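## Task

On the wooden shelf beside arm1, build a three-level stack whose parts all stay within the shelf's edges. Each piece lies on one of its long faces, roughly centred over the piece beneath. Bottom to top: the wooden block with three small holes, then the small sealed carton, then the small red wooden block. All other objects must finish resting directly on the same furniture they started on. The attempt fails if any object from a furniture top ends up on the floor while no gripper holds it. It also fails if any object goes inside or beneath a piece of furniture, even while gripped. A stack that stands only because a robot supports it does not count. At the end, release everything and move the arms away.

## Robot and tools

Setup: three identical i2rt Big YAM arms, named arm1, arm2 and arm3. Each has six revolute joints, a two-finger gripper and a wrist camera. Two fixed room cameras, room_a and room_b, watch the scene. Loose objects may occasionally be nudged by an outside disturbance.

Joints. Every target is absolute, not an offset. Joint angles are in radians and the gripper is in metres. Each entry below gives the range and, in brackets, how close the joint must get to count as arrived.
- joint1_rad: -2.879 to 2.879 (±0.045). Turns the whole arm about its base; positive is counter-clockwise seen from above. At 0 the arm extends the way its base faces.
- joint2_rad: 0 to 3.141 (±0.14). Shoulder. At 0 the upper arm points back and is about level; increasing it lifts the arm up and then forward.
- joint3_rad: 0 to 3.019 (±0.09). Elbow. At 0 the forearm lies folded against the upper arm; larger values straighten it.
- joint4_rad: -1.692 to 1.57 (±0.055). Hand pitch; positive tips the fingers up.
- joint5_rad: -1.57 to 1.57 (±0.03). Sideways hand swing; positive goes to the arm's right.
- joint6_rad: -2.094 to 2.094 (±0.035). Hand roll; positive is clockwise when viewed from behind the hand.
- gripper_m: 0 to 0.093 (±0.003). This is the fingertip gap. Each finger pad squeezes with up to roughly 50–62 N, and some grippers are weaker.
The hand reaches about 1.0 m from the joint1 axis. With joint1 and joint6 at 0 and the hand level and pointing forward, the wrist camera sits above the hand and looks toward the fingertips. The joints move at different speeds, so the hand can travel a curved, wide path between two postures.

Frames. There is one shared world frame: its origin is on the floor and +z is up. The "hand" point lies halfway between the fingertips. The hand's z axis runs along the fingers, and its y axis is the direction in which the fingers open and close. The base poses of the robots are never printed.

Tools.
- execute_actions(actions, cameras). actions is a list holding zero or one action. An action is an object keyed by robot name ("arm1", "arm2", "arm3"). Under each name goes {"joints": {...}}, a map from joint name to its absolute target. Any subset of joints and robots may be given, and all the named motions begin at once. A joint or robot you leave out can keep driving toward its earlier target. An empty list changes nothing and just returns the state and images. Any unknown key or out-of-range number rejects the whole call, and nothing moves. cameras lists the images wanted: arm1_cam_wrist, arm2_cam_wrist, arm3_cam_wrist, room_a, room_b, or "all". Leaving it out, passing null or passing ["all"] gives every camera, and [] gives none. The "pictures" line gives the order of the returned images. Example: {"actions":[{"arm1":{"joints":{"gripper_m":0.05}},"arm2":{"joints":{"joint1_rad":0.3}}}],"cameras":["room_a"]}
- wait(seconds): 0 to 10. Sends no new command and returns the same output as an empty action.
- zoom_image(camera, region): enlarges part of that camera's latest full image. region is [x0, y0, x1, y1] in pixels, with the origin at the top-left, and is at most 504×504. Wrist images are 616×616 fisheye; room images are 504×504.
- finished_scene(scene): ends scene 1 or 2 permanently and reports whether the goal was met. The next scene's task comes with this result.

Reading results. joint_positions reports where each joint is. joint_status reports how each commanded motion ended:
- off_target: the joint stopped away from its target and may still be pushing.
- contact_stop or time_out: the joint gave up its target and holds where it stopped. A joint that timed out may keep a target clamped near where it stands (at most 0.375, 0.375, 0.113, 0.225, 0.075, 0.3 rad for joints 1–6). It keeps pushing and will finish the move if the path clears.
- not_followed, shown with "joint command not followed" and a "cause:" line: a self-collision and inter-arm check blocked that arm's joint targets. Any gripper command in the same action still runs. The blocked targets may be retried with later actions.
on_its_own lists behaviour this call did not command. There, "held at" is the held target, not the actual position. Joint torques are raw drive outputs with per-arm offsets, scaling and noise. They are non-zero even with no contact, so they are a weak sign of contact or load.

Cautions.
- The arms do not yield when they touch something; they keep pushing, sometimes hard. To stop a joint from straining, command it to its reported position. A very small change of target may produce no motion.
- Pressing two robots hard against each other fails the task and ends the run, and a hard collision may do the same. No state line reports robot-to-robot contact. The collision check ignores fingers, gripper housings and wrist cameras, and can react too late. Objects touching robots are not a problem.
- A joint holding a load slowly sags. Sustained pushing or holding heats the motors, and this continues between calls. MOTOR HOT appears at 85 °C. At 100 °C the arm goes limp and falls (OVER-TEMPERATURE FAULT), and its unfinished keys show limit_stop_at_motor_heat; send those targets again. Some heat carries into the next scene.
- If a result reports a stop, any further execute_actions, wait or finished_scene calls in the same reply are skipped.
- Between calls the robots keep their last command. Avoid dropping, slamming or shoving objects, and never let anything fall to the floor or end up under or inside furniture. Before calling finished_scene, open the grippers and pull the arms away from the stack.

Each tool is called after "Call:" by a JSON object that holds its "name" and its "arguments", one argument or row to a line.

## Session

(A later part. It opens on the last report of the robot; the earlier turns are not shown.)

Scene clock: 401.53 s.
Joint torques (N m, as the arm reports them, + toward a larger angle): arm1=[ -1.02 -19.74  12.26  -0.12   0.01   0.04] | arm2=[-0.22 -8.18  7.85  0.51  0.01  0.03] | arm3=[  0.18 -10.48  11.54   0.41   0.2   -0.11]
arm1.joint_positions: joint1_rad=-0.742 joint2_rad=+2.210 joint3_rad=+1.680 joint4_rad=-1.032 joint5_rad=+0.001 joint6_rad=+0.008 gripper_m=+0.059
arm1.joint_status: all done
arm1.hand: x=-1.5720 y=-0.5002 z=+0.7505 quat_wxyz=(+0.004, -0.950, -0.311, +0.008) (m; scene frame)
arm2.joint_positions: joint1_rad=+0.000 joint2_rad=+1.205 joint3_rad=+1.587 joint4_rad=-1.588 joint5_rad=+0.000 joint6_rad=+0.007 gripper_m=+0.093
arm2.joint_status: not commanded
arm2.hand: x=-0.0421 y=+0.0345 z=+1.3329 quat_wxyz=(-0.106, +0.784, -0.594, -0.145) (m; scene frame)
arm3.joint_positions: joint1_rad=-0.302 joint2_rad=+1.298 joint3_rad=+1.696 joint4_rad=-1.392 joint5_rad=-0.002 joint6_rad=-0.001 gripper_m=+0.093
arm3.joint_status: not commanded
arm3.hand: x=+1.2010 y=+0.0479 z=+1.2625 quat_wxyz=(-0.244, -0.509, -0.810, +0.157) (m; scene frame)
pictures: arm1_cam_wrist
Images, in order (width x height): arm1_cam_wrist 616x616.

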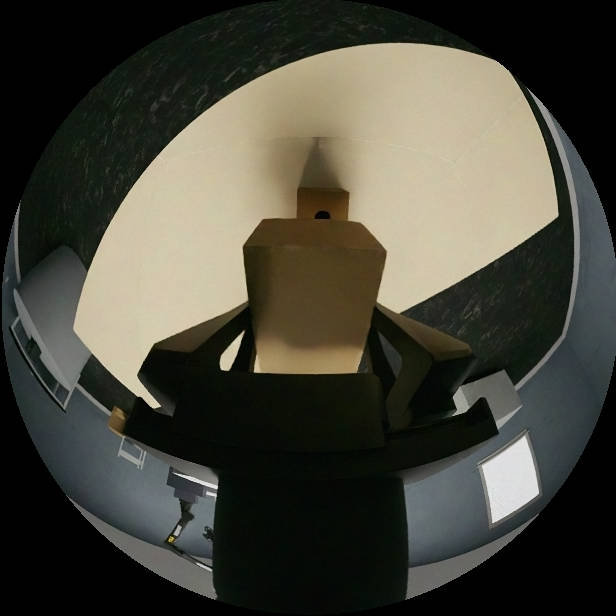

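Call:
{"name": "execute_actions", "arguments": {
  "actions": [
    {"arm1":{"joints":{"joint1_rad":-0.767,"joint2_rad":2.275,"joint4_rad":-0.945}}}
  ],
  "cameras": ["arm1_cam_wrist"]
}}

Scene clock: 406.50 s.
Joint torques (N m, as the arm reports them, + toward a larger angle): arm1=[ -0.78 -18.78  12.03   1.09   0.01   0.04] | arm2=[-0.51 -8.04  7.9   0.45  0.03  0.01] | arm3=[  0.15 -10.5   11.54   0.41   0.2   -0.11]
arm1.joint_positions: joint1_rad=-0.760 joint2_rad=+2.264 joint3_rad=+1.680 joint4_rad=-0.960 joint5_rad=+0.001 joint6_rad=+0.008 gripper_m=+0.059
arm1.joint_status: all done
arm1.hand: x=-1.5848 y=-0.4952 z=+0.7176 quat_wxyz=(+0.002, -0.953, -0.303, +0.017) (m; scene frame)
arm2.joint_positions: joint1_rad=+0.000 joint2_rad=+1.205 joint3_rad=+1.587 joint4_rad=-1.588 joint5_rad=+0.000 joint6_rad=+0.007 gripper_m=+0.093
arm2.joint_status: not commanded
arm2.hand: x=-0.0421 y=+0.0345 z=+1.3329 quat_wxyz=(-0.106, +0.784, -0.594, -0.145) (m; scene frame)
arm3.joint_positions: joint1_rad=-0.302 joint2_rad=+1.298 joint3_rad=+1.696 joint4_rad=-1.392 joint5_rad=-0.002 joint6_rad=-0.001 gripper_m=+0.093
arm3.joint_status: not commanded
arm3.hand: x=+1.2010 y=+0.0479 z=+1.2625 quat_wxyz=(-0.244, -0.509, -0.810, +0.157) (m; scene frame)
pictures: arm1_cam_wrist
Images, in order (width x height): arm1_cam_wrist 616x616.

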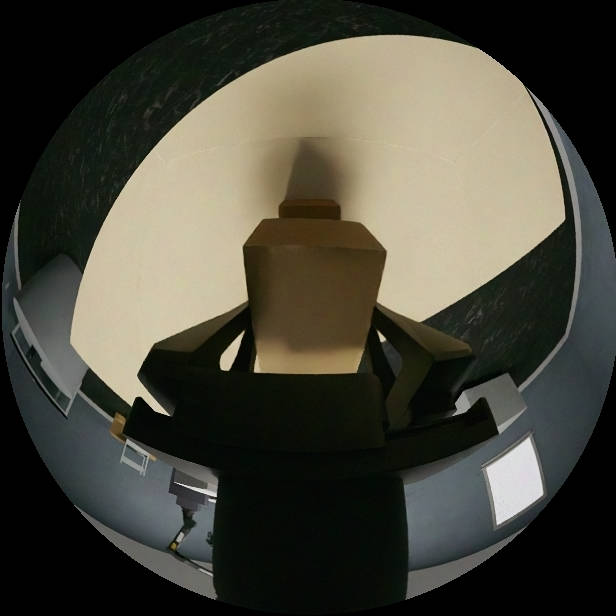

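Good. Lower with j2 only.

Call:
{"name": "execute_actions", "arguments": {
  "actions": [
    {"arm1":{"joints":{"joint2_rad":2.325}}}
  ],
  "cameras": []
}}

Scene clock: 409.70 s.
Joint torques (N m, as the arm reports them, + toward a larger angle): arm1=[ -0.83 -18.38  11.56   0.85   0.01   0.04] | arm2=[-0.05 -7.65  7.9   0.5   0.02  0.02] | arm3=[  0.17 -10.51  11.54   0.41   0.2   -0.11]
arm1.joint_positions: joint1_rad=-0.760 joint2_rad=+2.307 joint3_rad=+1.681 joint4_rad=-0.956 joint5_rad=+0.001 joint6_rad=+0.008 gripper_m=+0.059
arm1.joint_status: all done
arm1.hand: x=-1.5786 y=-0.4903 z=+0.6916 quat_wxyz=(+0.008, -0.953, -0.303, -0.001) (m; scene frame)
arm2.joint_positions: joint1_rad=+0.000 joint2_rad=+1.205 joint3_rad=+1.587 joint4_rad=-1.588 joint5_rad=+0.000 joint6_rad=+0.007 gripper_m=+0.093
arm2.joint_status: not commanded
arm2.hand: x=-0.0421 y=+0.0345 z=+1.3329 quat_wxyz=(-0.106, +0.784, -0.594, -0.145) (m; scene frame)
arm3.joint_positions: joint1_rad=-0.302 joint2_rad=+1.298 joint3_rad=+1.696 joint4_rad=-1.392 joint5_rad=-0.002 joint6_rad=-0.001 gripper_m=+0.093
arm3.joint_status: not commanded
arm3.hand: x=+1.2010 y=+0.0479 z=+1.2625 quat_wxyz=(-0.244, -0.509, -0.810, +0.157) (m; scene frame)
pictures: none
No camera images: the call's "cameras" was empty. Leave "cameras" out to get every camera's image.

Call:
{"name": "execute_actions", "arguments": {
  "actions": [
    {"arm1":{"joints":{"joint2_rad":2.345}}}
  ],
  "cameras": ["arm1_cam_wrist"]
}}

Scene clock: 412.80 s.
Joint torques (N m, as the arm reports them, + toward a larger angle): arm1=[ -0.83 -16.85  11.58   0.84   0.01   0.04] | arm2=[-0.22 -7.87  7.81  0.41  0.01  0.  ] | arm3=[  0.16 -10.53  11.54   0.41   0.2   -0.11]
arm1.joint_positions: joint1_rad=-0.760 joint2_rad=+2.308 joint3_rad=+1.681 joint4_rad=-0.956 joint5_rad=+0.001 joint6_rad=+0.008 gripper_m=+0.059
arm1.joint_status: all done
arm1.hand: x=-1.5785 y=-0.4902 z=+0.6912 quat_wxyz=(+0.008, -0.953, -0.303, -0.002) (m; scene frame)
arm2.joint_positions: joint1_rad=+0.000 joint2_rad=+1.205 joint3_rad=+1.587 joint4_rad=-1.588 joint5_rad=+0.000 joint6_rad=+0.007 gripper_m=+0.093
arm2.joint_status: not commanded
arm2.hand: x=-0.0421 y=+0.0345 z=+1.3329 quat_wxyz=(-0.106, +0.784, -0.594, -0.145) (m; scene frame)
arm3.joint_positions: joint1_rad=-0.302 joint2_rad=+1.298 joint3_rad=+1.696 joint4_rad=-1.392 joint5_rad=-0.002 joint6_rad=-0.001 gripper_m=+0.093
arm3.joint_status: not commanded
arm3.hand: x=+1.2010 y=+0.0479 z=+1.2625 quat_wxyz=(-0.244, -0.509, -0.810, +0.157) (m; scene frame)
pictures: arm1_cam_wrist
Images, in order (width x height): arm1_cam_wrist 616x616.

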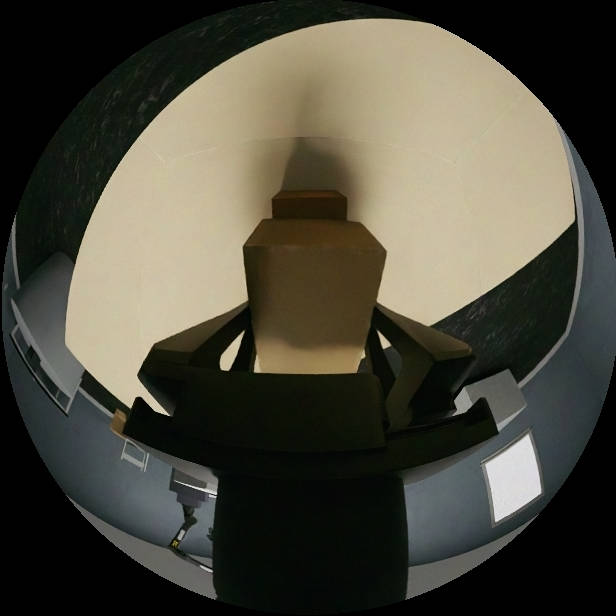

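Contact. Release and lift.

Call:
{"name": "execute_actions", "arguments": {
  "actions": [
    {"arm1":{"joints":{"joint2_rad":2.31,"gripper_m":0.093}}}
  ],
  "cameras": []
}}

Call:
{"name": "execute_actions", "arguments": {
  "actions": [
    {"arm1":{"joints":{"joint2_rad":2.05,"joint4_rad":-1.15}}}
  ],
  "cameras": ["arm1_cam_wrist"]
}}

Scene clock: 419.07 s.
Joint torques (N m, as the arm reports them, + toward a larger angle): arm1=[ -0.82 -19.82  11.62   0.88   0.01   0.03] | arm2=[-0.01 -8.12  7.96  0.47 -0.03 -0.01] | arm3=[  0.16 -10.51  11.54   0.42   0.2   -0.11]
arm1.joint_positions: joint1_rad=-0.760 joint2_rad=+2.308 joint3_rad=+1.681 joint4_rad=-0.956 joint5_rad=+0.001 joint6_rad=+0.009 gripper_m=+0.093
arm1.joint_status: all done
arm1.hand: x=-1.5785 y=-0.4902 z=+0.6912 quat_wxyz=(+0.008, -0.953, -0.302, -0.002) (m; scene frame)
arm2.joint_positions: joint1_rad=+0.000 joint2_rad=+1.205 joint3_rad=+1.587 joint4_rad=-1.588 joint5_rad=+0.000 joint6_rad=+0.007 gripper_m=+0.093
arm2.joint_status: not commanded
arm2.hand: x=-0.0421 y=+0.0345 z=+1.3329 quat_wxyz=(-0.106, +0.784, -0.594, -0.145) (m; scene frame)
arm3.joint_positions: joint1_rad=-0.302 joint2_rad=+1.298 joint3_rad=+1.696 joint4_rad=-1.392 joint5_rad=-0.002 joint6_rad=-0.001 gripper_m=+0.093
arm3.joint_status: not commanded
arm3.hand: x=+1.2010 y=+0.0479 z=+1.2625 quat_wxyz=(-0.244, -0.509, -0.810, +0.157) (m; scene frame)
pictures: none
No camera images: the call's "cameras" was empty. Leave "cameras" out to get every camera's image.

Scene clock: 420.40 s.
Joint torques (N m, as the arm reports them, + toward a larger angle): arm1=[ -0.81 -16.61  11.63   0.05   0.01   0.03] | arm2=[-0.24 -8.01  7.87  0.42  0.03  0.01] | arm3=[  0.21 -10.51  11.54   0.42   0.2   -0.11]
arm1.joint_positions: joint1_rad=-0.760 joint2_rad=+2.030 joint3_rad=+1.699 joint4_rad=-1.136 joint5_rad=+0.001 joint6_rad=+0.009 gripper_m=+0.093
arm1.joint_status: all done
arm1.hand: x=-1.5799 y=-0.4940 z=+0.8667 quat_wxyz=(-0.010, -0.952, -0.302, +0.053) (m; scene frame)
arm2.joint_positions: joint1_rad=+0.000 joint2_rad=+1.205 joint3_rad=+1.587 joint4_rad=-1.588 joint5_rad=+0.000 joint6_rad=+0.007 gripper_m=+0.093
arm2.joint_status: not commanded
arm2.hand: x=-0.0421 y=+0.0345 z=+1.3329 quat_wxyz=(-0.106, +0.784, -0.594, -0.145) (m; scene frame)
arm3.joint_positions: joint1_rad=-0.302 joint2_rad=+1.298 joint3_rad=+1.696 joint4_rad=-1.392 joint5_rad=-0.002 joint6_rad=-0.001 gripper_m=+0.093
arm3.joint_status: not commanded
arm3.hand: x=+1.2010 y=+0.0479 z=+1.2625 quat_wxyz=(-0.244, -0.509, -0.810, +0.157) (m; scene frame)
pictures: arm1_cam_wrist
Images, in order (width x height): arm1_cam_wrist 616x616.

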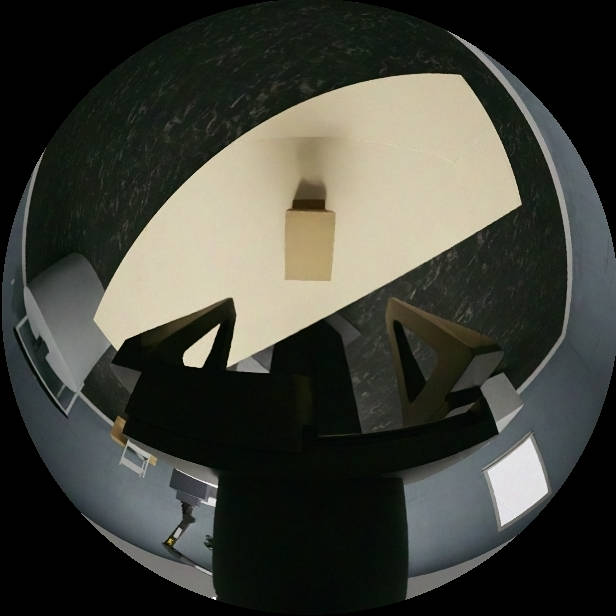

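Call:
{"name": "execute_actions", "arguments": {
  "actions": [
    {"arm1":{"joints":{"joint1_rad":1.65,"joint2_rad":1.885,"joint3_rad":1.495,"joint4_rad":-1.2,"joint6_rad":0.185}}}
  ],
  "cameras": ["arm1_cam_wrist"]
}}

Scene clock: 430.00 s.
Joint torques (N m, as the arm reports them, + toward a larger angle): arm1=[ -0.75 -15.74   9.7   -0.09   0.06   0.04] | arm2=[ 0.12 -7.69  7.81  0.49 -0.01  0.01] | arm3=[  0.17 -10.52  11.54   0.42   0.2   -0.11]
arm1.joint_positions: joint1_rad=+1.660 joint2_rad=+1.883 joint3_rad=+1.501 joint4_rad=-1.188 joint5_rad=-0.001 joint6_rad=+0.177 gripper_m=+0.093
arm1.joint_status: all done
arm1.hand: x=-0.5074 y=-0.1777 z=+0.8690 quat_wxyz=(+0.005, -0.137, -0.991, -0.004) (m; scene frame)
arm2.joint_positions: joint1_rad=+0.000 joint2_rad=+1.205 joint3_rad=+1.587 joint4_rad=-1.588 joint5_rad=+0.000 joint6_rad=+0.007 gripper_m=+0.093
arm2.joint_status: not commanded
arm2.hand: x=-0.0421 y=+0.0345 z=+1.3329 quat_wxyz=(-0.106, +0.784, -0.594, -0.145) (m; scene frame)
arm3.joint_positions: joint1_rad=-0.302 joint2_rad=+1.298 joint3_rad=+1.696 joint4_rad=-1.392 joint5_rad=-0.002 joint6_rad=-0.001 gripper_m=+0.093
arm3.joint_status: not commanded
arm3.hand: x=+1.2010 y=+0.0479 z=+1.2625 quat_wxyz=(-0.244, -0.509, -0.810, +0.157) (m; scene frame)
pictures: arm1_cam_wrist
Images, in order (width x height): arm1_cam_wrist 616x616.

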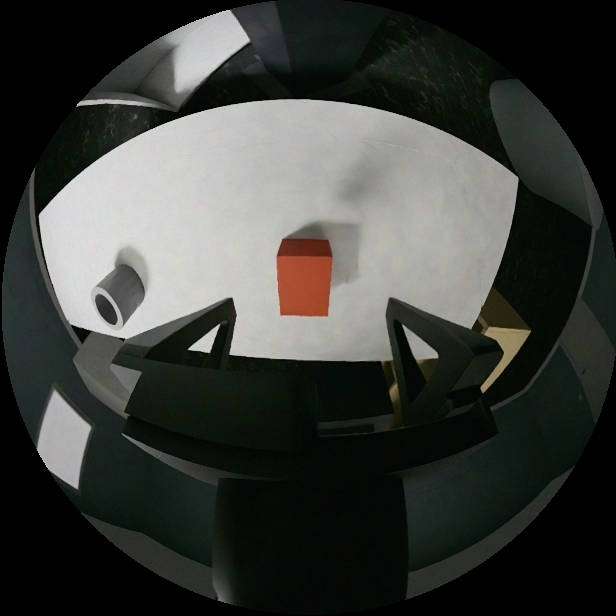

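Call:
{"name": "execute_actions", "arguments": {
  "actions": [
    {"arm1":{"joints":{"joint2_rad":1.935,"joint3_rad":1.312,"joint4_rad":-0.95}}}
  ],
  "cameras": ["arm1_cam_wrist"]
}}

Scene clock: 439.80 s.
Joint torques (N m, as the arm reports them, + toward a larger angle): arm1=[ -0.65 -15.05   9.59   0.9    0.06   0.03] | arm2=[-0.36 -7.76  7.94  0.47  0.01  0.  ] | arm3=[  0.19 -10.51  11.54   0.42   0.2   -0.11]
arm1.joint_positions: joint1_rad=+1.660 joint2_rad=+1.930 joint3_rad=+1.305 joint4_rad=-0.964 joint5_rad=-0.001 joint6_rad=+0.177 gripper_m=+0.093
arm1.joint_status: all done
arm1.hand: x=-0.5419 y=-0.1737 z=+0.7793 quat_wxyz=(+0.015, -0.137, -0.990, -0.003) (m; scene frame)
arm2.joint_positions: joint1_rad=+0.000 joint2_rad=+1.205 joint3_rad=+1.587 joint4_rad=-1.588 joint5_rad=+0.000 joint6_rad=+0.007 gripper_m=+0.093
arm2.joint_status: not commanded
arm2.hand: x=-0.0421 y=+0.0345 z=+1.3329 quat_wxyz=(-0.106, +0.784, -0.594, -0.145) (m; scene frame)
arm3.joint_positions: joint1_rad=-0.302 joint2_rad=+1.298 joint3_rad=+1.696 joint4_rad=-1.392 joint5_rad=-0.002 joint6_rad=-0.001 gripper_m=+0.093
arm3.joint_status: not commanded
arm3.hand: x=+1.2010 y=+0.0479 z=+1.2625 quat_wxyz=(-0.244, -0.509, -0.810, +0.157) (m; scene frame)
pictures: arm1_cam_wrist
Images, in order (width x height): arm1_cam_wrist 616x616.

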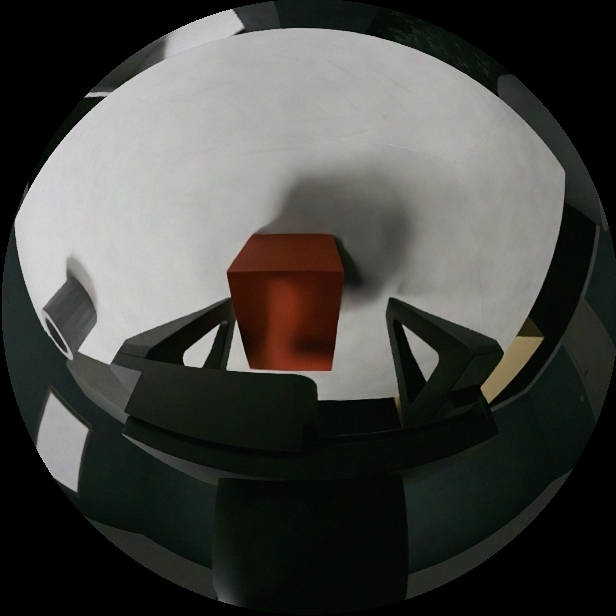

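Call:
{"name": "execute_actions", "arguments": {
  "actions": [
    {"arm1":{"joints":{"joint1_rad":1.68,"gripper_m":0.025}}}
  ],
  "cameras": []
}}

Call:
{"name": "execute_actions", "arguments": {
  "actions": [
    {"arm1":{"joints":{"joint2_rad":1.75,"joint4_rad":-1.10}}}
  ],
  "cameras": ["arm1_cam_wrist"]
}}

Scene clock: 447.77 s.
Joint torques (N m, as the arm reports them, + toward a larger angle): arm1=[  1.04 -14.93   9.6    0.94   0.05   0.03] | arm2=[-0.4  -8.13  7.83  0.5   0.01  0.  ] | arm3=[  0.18 -10.49  11.54   0.41   0.2   -0.11]
arm1.joint_positions: joint1_rad=+1.669 joint2_rad=+1.930 joint3_rad=+1.305 joint4_rad=-0.964 joint5_rad=+0.000 joint6_rad=+0.178 gripper_m=+0.045
arm1.joint_status: gripper_m off_target (ended at +0.045, target +0.025); the others done
arm1.hand: x=-0.5415 y=-0.1690 z=+0.7793 quat_wxyz=(+0.015, -0.133, -0.991, -0.003) (m; scene frame)
arm2.joint_positions: joint1_rad=+0.000 joint2_rad=+1.205 joint3_rad=+1.587 joint4_rad=-1.588 joint5_rad=+0.000 joint6_rad=+0.007 gripper_m=+0.093
arm2.joint_status: not commanded
arm2.hand: x=-0.0421 y=+0.0345 z=+1.3329 quat_wxyz=(-0.106, +0.784, -0.594, -0.145) (m; scene frame)
arm3.joint_positions: joint1_rad=-0.302 joint2_rad=+1.298 joint3_rad=+1.696 joint4_rad=-1.392 joint5_rad=-0.002 joint6_rad=-0.001 gripper_m=+0.093
arm3.joint_status: not commanded
arm3.hand: x=+1.2010 y=+0.0479 z=+1.2625 quat_wxyz=(-0.244, -0.509, -0.810, +0.157) (m; scene frame)
pictures: none
No camera images: the call's "cameras" was empty. Leave "cameras" out to get every camera's image.

Scene clock: 448.93 s.
Joint torques (N m, as the arm reports them, + toward a larger angle): arm1=[  0.99 -12.27  10.88  -0.05   0.05   0.03] | arm2=[-0.07 -7.73  7.89  0.42  0.   -0.02] | arm3=[  0.16 -10.52  11.54   0.41   0.2   -0.11]
arm1.joint_positions: joint1_rad=+1.669 joint2_rad=+1.732 joint3_rad=+1.303 joint4_rad=-1.087 joint5_rad=+0.000 joint6_rad=+0.178 gripper_m=+0.045
arm1.joint_status: all done
arm1.hand: x=-0.5537 y=-0.1686 z=+0.8765 quat_wxyz=(-0.021, -0.133, -0.991, -0.005) (m; scene frame)
arm2.joint_positions: joint1_rad=+0.000 joint2_rad=+1.205 joint3_rad=+1.587 joint4_rad=-1.588 joint5_rad=+0.000 joint6_rad=+0.007 gripper_m=+0.093
arm2.joint_status: not commanded
arm2.hand: x=-0.0421 y=+0.0345 z=+1.3329 quat_wxyz=(-0.106, +0.784, -0.594, -0.145) (m; scene frame)
arm3.joint_positions: joint1_rad=-0.302 joint2_rad=+1.298 joint3_rad=+1.696 joint4_rad=-1.392 joint5_rad=-0.002 joint6_rad=-0.001 gripper_m=+0.093
arm3.joint_status: not commanded
arm3.hand: x=+1.2010 y=+0.0479 z=+1.2625 quat_wxyz=(-0.244, -0.509, -0.810, +0.157) (m; scene frame)
pictures: arm1_cam_wrist
Images, in order (width x height): arm1_cam_wrist 616x616.

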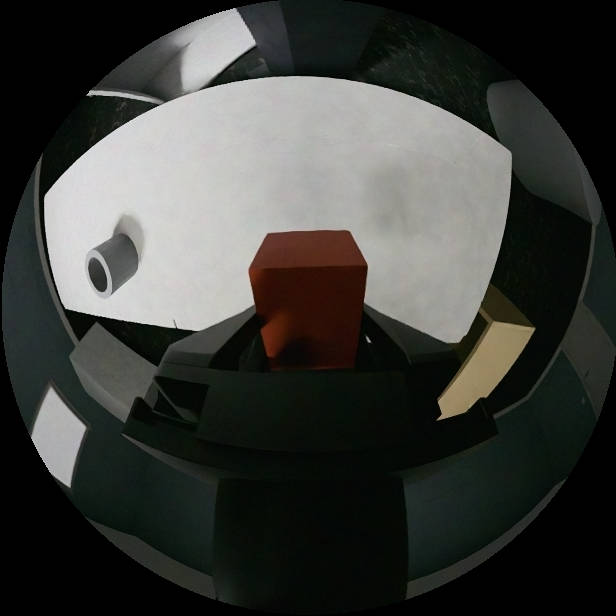

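Call:
{"name": "execute_actions", "arguments": {
  "actions": [
    {"arm1":{"joints":{"joint1_rad":-0.752,"joint2_rad":2.03,"joint3_rad":1.70,"joint4_rad":-1.2,"joint6_rad":0}}}
  ],
  "cameras": ["arm1_cam_wrist"]
}}

Scene clock: 458.73 s.
Joint torques (N m, as the arm reports them, + toward a larger angle): arm1=[  0.19 -18.8   11.65  -0.1   -0.05  -0.09] | arm2=[-0.46 -8.08  7.88  0.44  0.02 -0.01] | arm3=[  0.18 -10.51  11.55   0.41   0.2   -0.11]
arm1.joint_positions: joint1_rad=-0.757 joint2_rad=+2.041 joint3_rad=+1.686 joint4_rad=-1.186 joint5_rad=+0.002 joint6_rad=+0.008 gripper_m=+0.045
arm1.joint_status: all done
arm1.hand: x=-1.5649 y=-0.4847 z=+0.8543 quat_wxyz=(+0.002, -0.952, -0.304, +0.018) (m; scene frame)
arm2.joint_positions: joint1_rad=+0.000 joint2_rad=+1.205 joint3_rad=+1.587 joint4_rad=-1.588 joint5_rad=+0.000 joint6_rad=+0.007 gripper_m=+0.093
arm2.joint_status: not commanded
arm2.hand: x=-0.0421 y=+0.0345 z=+1.3329 quat_wxyz=(-0.106, +0.784, -0.594, -0.145) (m; scene frame)
arm3.joint_positions: joint1_rad=-0.302 joint2_rad=+1.298 joint3_rad=+1.696 joint4_rad=-1.392 joint5_rad=-0.002 joint6_rad=-0.001 gripper_m=+0.093
arm3.joint_status: not commanded
arm3.hand: x=+1.2010 y=+0.0479 z=+1.2625 quat_wxyz=(-0.244, -0.509, -0.810, +0.157) (m; scene frame)
pictures: arm1_cam_wrist
Images, in order (width x height): arm1_cam_wrist 616x616.

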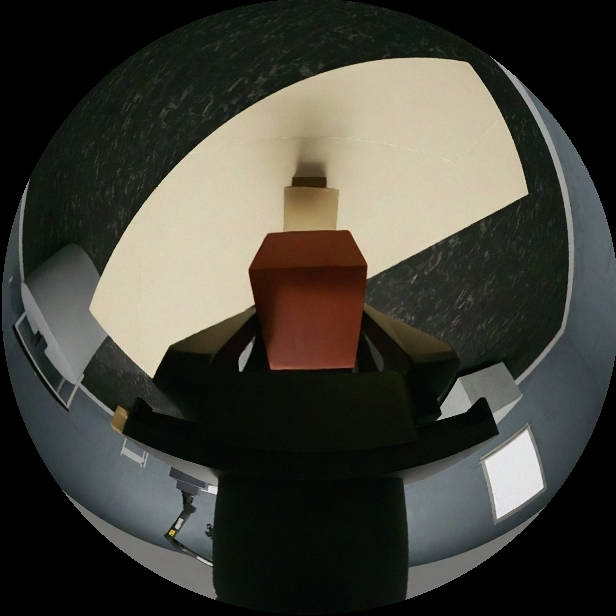

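Call:
{"name": "execute_actions", "arguments": {
  "actions": [
    {"arm1":{"joints":{"joint2_rad":2.165,"joint3_rad":1.645,"joint4_rad":-0.985}}}
  ],
  "cameras": ["arm1_cam_wrist"]
}}

Scene clock: 465.00 s.
Joint torques (N m, as the arm reports them, + toward a larger angle): arm1=[  0.18 -19.48  10.67   1.12  -0.05  -0.09] | arm2=[-0.22 -8.05  7.91  0.37  0.02  0.04] | arm3=[  0.15 -10.49  11.54   0.41   0.2   -0.11]
arm1.joint_positions: joint1_rad=-0.757 joint2_rad=+2.170 joint3_rad=+1.633 joint4_rad=-1.000 joint5_rad=+0.002 joint6_rad=+0.008 gripper_m=+0.045
arm1.joint_status: all done
arm1.hand: x=-1.5729 y=-0.4890 z=+0.7596 quat_wxyz=(+0.001, -0.952, -0.304, +0.020) (m; scene frame)
arm2.joint_positions: joint1_rad=+0.000 joint2_rad=+1.205 joint3_rad=+1.587 joint4_rad=-1.588 joint5_rad=+0.000 joint6_rad=+0.007 gripper_m=+0.093
arm2.joint_status: not commanded
arm2.hand: x=-0.0421 y=+0.0345 z=+1.3329 quat_wxyz=(-0.106, +0.784, -0.594, -0.145) (m; scene frame)
arm3.joint_positions: joint1_rad=-0.302 joint2_rad=+1.298 joint3_rad=+1.696 joint4_rad=-1.392 joint5_rad=-0.002 joint6_rad=-0.001 gripper_m=+0.093
arm3.joint_status: not commanded
arm3.hand: x=+1.2010 y=+0.0479 z=+1.2625 quat_wxyz=(-0.244, -0.509, -0.810, +0.157) (m; scene frame)
pictures: arm1_cam_wrist
Images, in order (width x height): arm1_cam_wrist 616x616.

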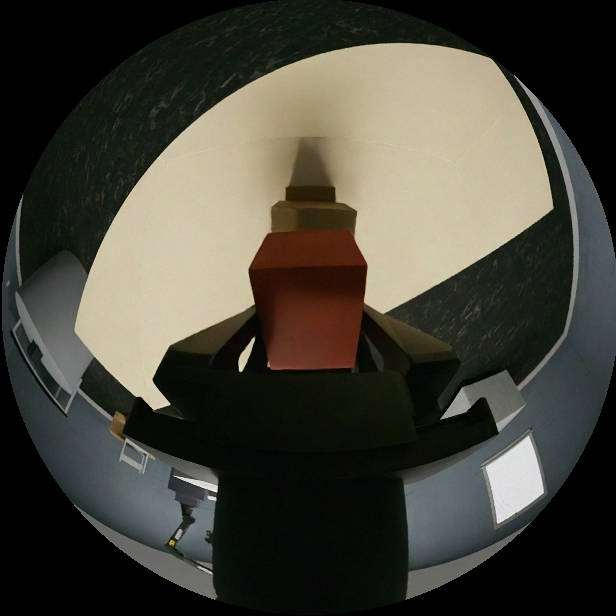

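Call:
{"name": "execute_actions", "arguments": {
  "actions": [
    {"arm1":{"joints":{"joint2_rad":2.235,"joint4_rad":-0.97}}}
  ],
  "cameras": []
}}

Call:
{"name": "execute_actions", "arguments": {
  "actions": [
    {"arm1":{"joints":{"joint2_rad":2.26}}}
  ],
  "cameras": ["arm1_cam_wrist"]
}}

Scene clock: 471.33 s.
Joint torques (N m, as the arm reports them, + toward a larger angle): arm1=[  0.2  -18.22  10.38   0.97  -0.05  -0.09] | arm2=[-0.23 -7.8   7.87  0.42  0.02  0.01] | arm3=[  0.16 -10.48  11.54   0.41   0.2   -0.11]
arm1.joint_positions: joint1_rad=-0.757 joint2_rad=+2.222 joint3_rad=+1.633 joint4_rad=-0.984 joint5_rad=+0.002 joint6_rad=+0.008 gripper_m=+0.045
arm1.joint_status: all done
arm1.hand: x=-1.5687 y=-0.4855 z=+0.7281 quat_wxyz=(+0.007, -0.953, -0.304, +0.003) (m; scene frame)
arm2.joint_positions: joint1_rad=+0.000 joint2_rad=+1.205 joint3_rad=+1.587 joint4_rad=-1.588 joint5_rad=+0.000 joint6_rad=+0.007 gripper_m=+0.093
arm2.joint_status: not commanded
arm2.hand: x=-0.0421 y=+0.0345 z=+1.3329 quat_wxyz=(-0.106, +0.784, -0.594, -0.145) (m; scene frame)
arm3.joint_positions: joint1_rad=-0.302 joint2_rad=+1.298 joint3_rad=+1.696 joint4_rad=-1.392 joint5_rad=-0.002 joint6_rad=-0.001 gripper_m=+0.093
arm3.joint_status: not commanded
arm3.hand: x=+1.2010 y=+0.0479 z=+1.2625 quat_wxyz=(-0.244, -0.509, -0.810, +0.157) (m; scene frame)
pictures: none
No camera images: the call's "cameras" was empty. Leave "cameras" out to get every camera's image.

Scene clock: 471.80 s.
Joint torques (N m, as the arm reports them, + toward a larger angle): arm1=[  0.12 -16.42  10.34   1.    -0.05  -0.09] | arm2=[-0.44 -7.64  7.97  0.43 -0.01  0.01] | arm3=[  0.15 -10.5   11.55   0.42   0.2   -0.11]
arm1.joint_positions: joint1_rad=-0.757 joint2_rad=+2.224 joint3_rad=+1.633 joint4_rad=-0.984 joint5_rad=+0.002 joint6_rad=+0.008 gripper_m=+0.045
arm1.joint_status: all done
arm1.hand: x=-1.5685 y=-0.4853 z=+0.7272 quat_wxyz=(+0.007, -0.953, -0.304, +0.002) (m; scene frame)
arm2.joint_positions: joint1_rad=+0.000 joint2_rad=+1.205 joint3_rad=+1.587 joint4_rad=-1.588 joint5_rad=+0.000 joint6_rad=+0.007 gripper_m=+0.093
arm2.joint_status: not commanded
arm2.hand: x=-0.0421 y=+0.0345 z=+1.3329 quat_wxyz=(-0.106, +0.784, -0.594, -0.145) (m; scene frame)
arm3.joint_positions: joint1_rad=-0.302 joint2_rad=+1.298 joint3_rad=+1.696 joint4_rad=-1.392 joint5_rad=-0.002 joint6_rad=-0.001 gripper_m=+0.093
arm3.joint_status: not commanded
arm3.hand: x=+1.2010 y=+0.0479 z=+1.2625 quat_wxyz=(-0.244, -0.509, -0.810, +0.157) (m; scene frame)
pictures: arm1_cam_wrist
Images, in order (width x height): arm1_cam_wrist 616x616.

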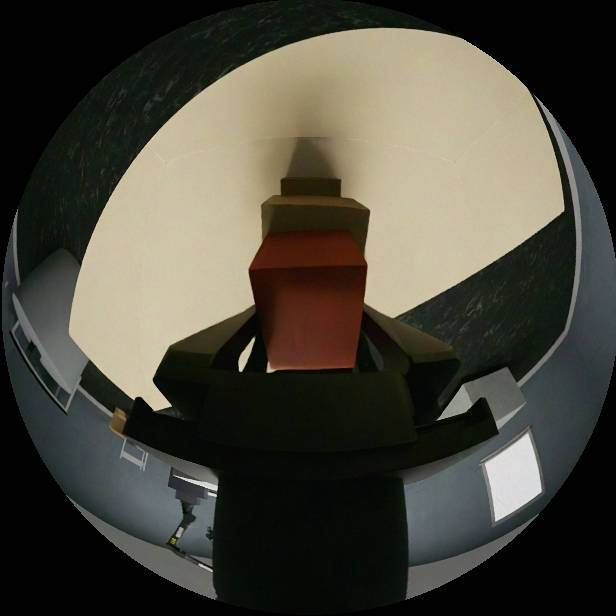

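Call:
{"name": "execute_actions", "arguments": {
  "actions": [
    {"arm1":{"joints":{"joint2_rad":2.226,"gripper_m":0.093}}}
  ],
  "cameras": []
}}

Call:
{"name": "execute_actions", "arguments": {
  "actions": [
    {"arm1":{"joints":{"joint2_rad":1.85,"joint4_rad":-1.25}}}
  ],
  "cameras": ["arm1_cam_wrist","room_a","room_b"]
}}

Scene clock: 476.73 s.
Joint torques (N m, as the arm reports them, + toward a larger angle): arm1=[  0.21 -18.9   10.32   1.    -0.05  -0.09] | arm2=[-0.13 -7.9   7.91  0.5   0.01  0.04] | arm3=[  0.2  -10.51  11.54   0.41   0.2   -0.11]
arm1.joint_positions: joint1_rad=-0.757 joint2_rad=+2.224 joint3_rad=+1.633 joint4_rad=-0.984 joint5_rad=+0.002 joint6_rad=+0.007 gripper_m=+0.093
arm1.joint_status: all done
arm1.hand: x=-1.5685 y=-0.4853 z=+0.7272 quat_wxyz=(+0.007, -0.953, -0.304, +0.002) (m; scene frame)
arm2.joint_positions: joint1_rad=+0.000 joint2_rad=+1.205 joint3_rad=+1.587 joint4_rad=-1.588 joint5_rad=+0.000 joint6_rad=+0.007 gripper_m=+0.093
arm2.joint_status: not commanded
arm2.hand: x=-0.0421 y=+0.0345 z=+1.3329 quat_wxyz=(-0.106, +0.784, -0.594, -0.145) (m; scene frame)
arm3.joint_positions: joint1_rad=-0.302 joint2_rad=+1.298 joint3_rad=+1.696 joint4_rad=-1.392 joint5_rad=-0.002 joint6_rad=-0.001 gripper_m=+0.093
arm3.joint_status: not commanded
arm3.hand: x=+1.2010 y=+0.0479 z=+1.2625 quat_wxyz=(-0.244, -0.509, -0.810, +0.157) (m; scene frame)
pictures: none
No camera images: the call's "cameras" was empty. Leave "cameras" out to get every camera's image.

Scene clock: 478.30 s.
Joint torques (N m, as the arm reports them, + toward a larger angle): arm1=[  0.22 -15.05  11.81   0.11  -0.05  -0.08] | arm2=[-0.03 -8.1   7.9   0.41  0.    0.01] | arm3=[  0.16 -10.52  11.55   0.41   0.2   -0.11]
arm1.joint_positions: joint1_rad=-0.757 joint2_rad=+1.839 joint3_rad=+1.636 joint4_rad=-1.236 joint5_rad=+0.002 joint6_rad=+0.007 gripper_m=+0.093
arm1.joint_status: all done
arm1.hand: x=-1.5432 y=-0.4706 z=+0.9524 quat_wxyz=(-0.014, -0.950, -0.304, +0.067) (m; scene frame)
arm2.joint_positions: joint1_rad=+0.000 joint2_rad=+1.205 joint3_rad=+1.587 joint4_rad=-1.588 joint5_rad=+0.000 joint6_rad=+0.007 gripper_m=+0.093
arm2.joint_status: not commanded
arm2.hand: x=-0.0421 y=+0.0345 z=+1.3329 quat_wxyz=(-0.106, +0.784, -0.594, -0.145) (m; scene frame)
arm3.joint_positions: joint1_rad=-0.302 joint2_rad=+1.298 joint3_rad=+1.696 joint4_rad=-1.392 joint5_rad=-0.002 joint6_rad=-0.001 gripper_m=+0.093
arm3.joint_status: not commanded
arm3.hand: x=+1.2010 y=+0.0479 z=+1.2625 quat_wxyz=(-0.244, -0.509, -0.810, +0.157) (m; scene frame)
pictures: arm1_cam_wrist, room_a, room_b
Images, in order (width x height): arm1_cam_wrist 616x616, room_a 504x504, room_b 504x504.

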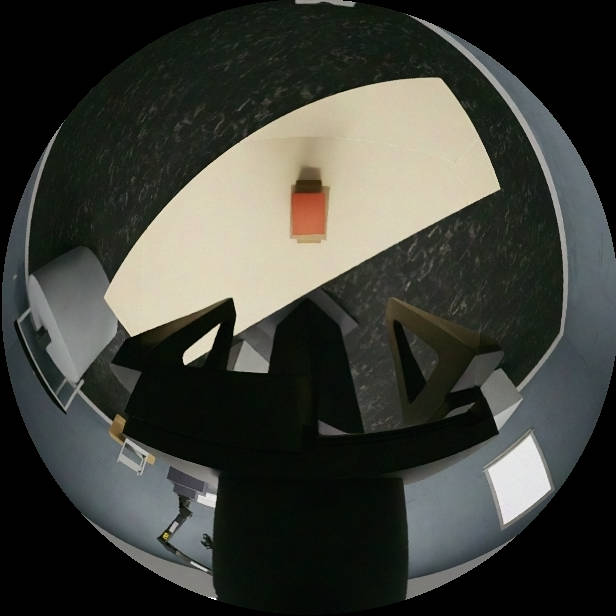

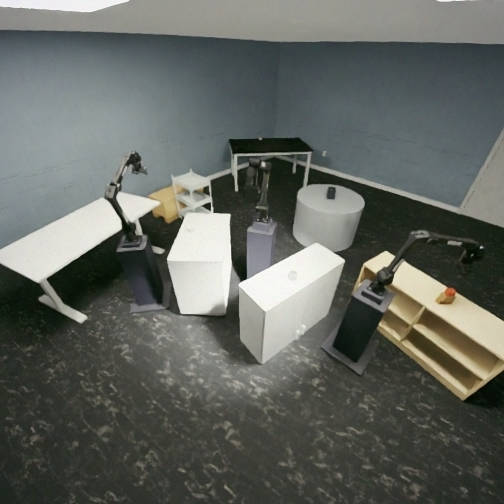

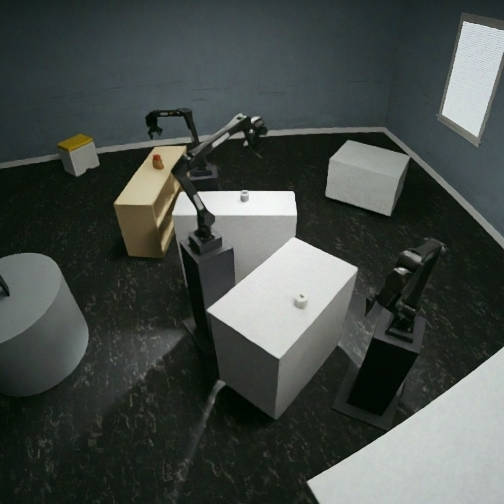

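Call:
{"name": "finished_scene", "arguments": {
  "scene": 2
}}

The scene is finished: the task was done.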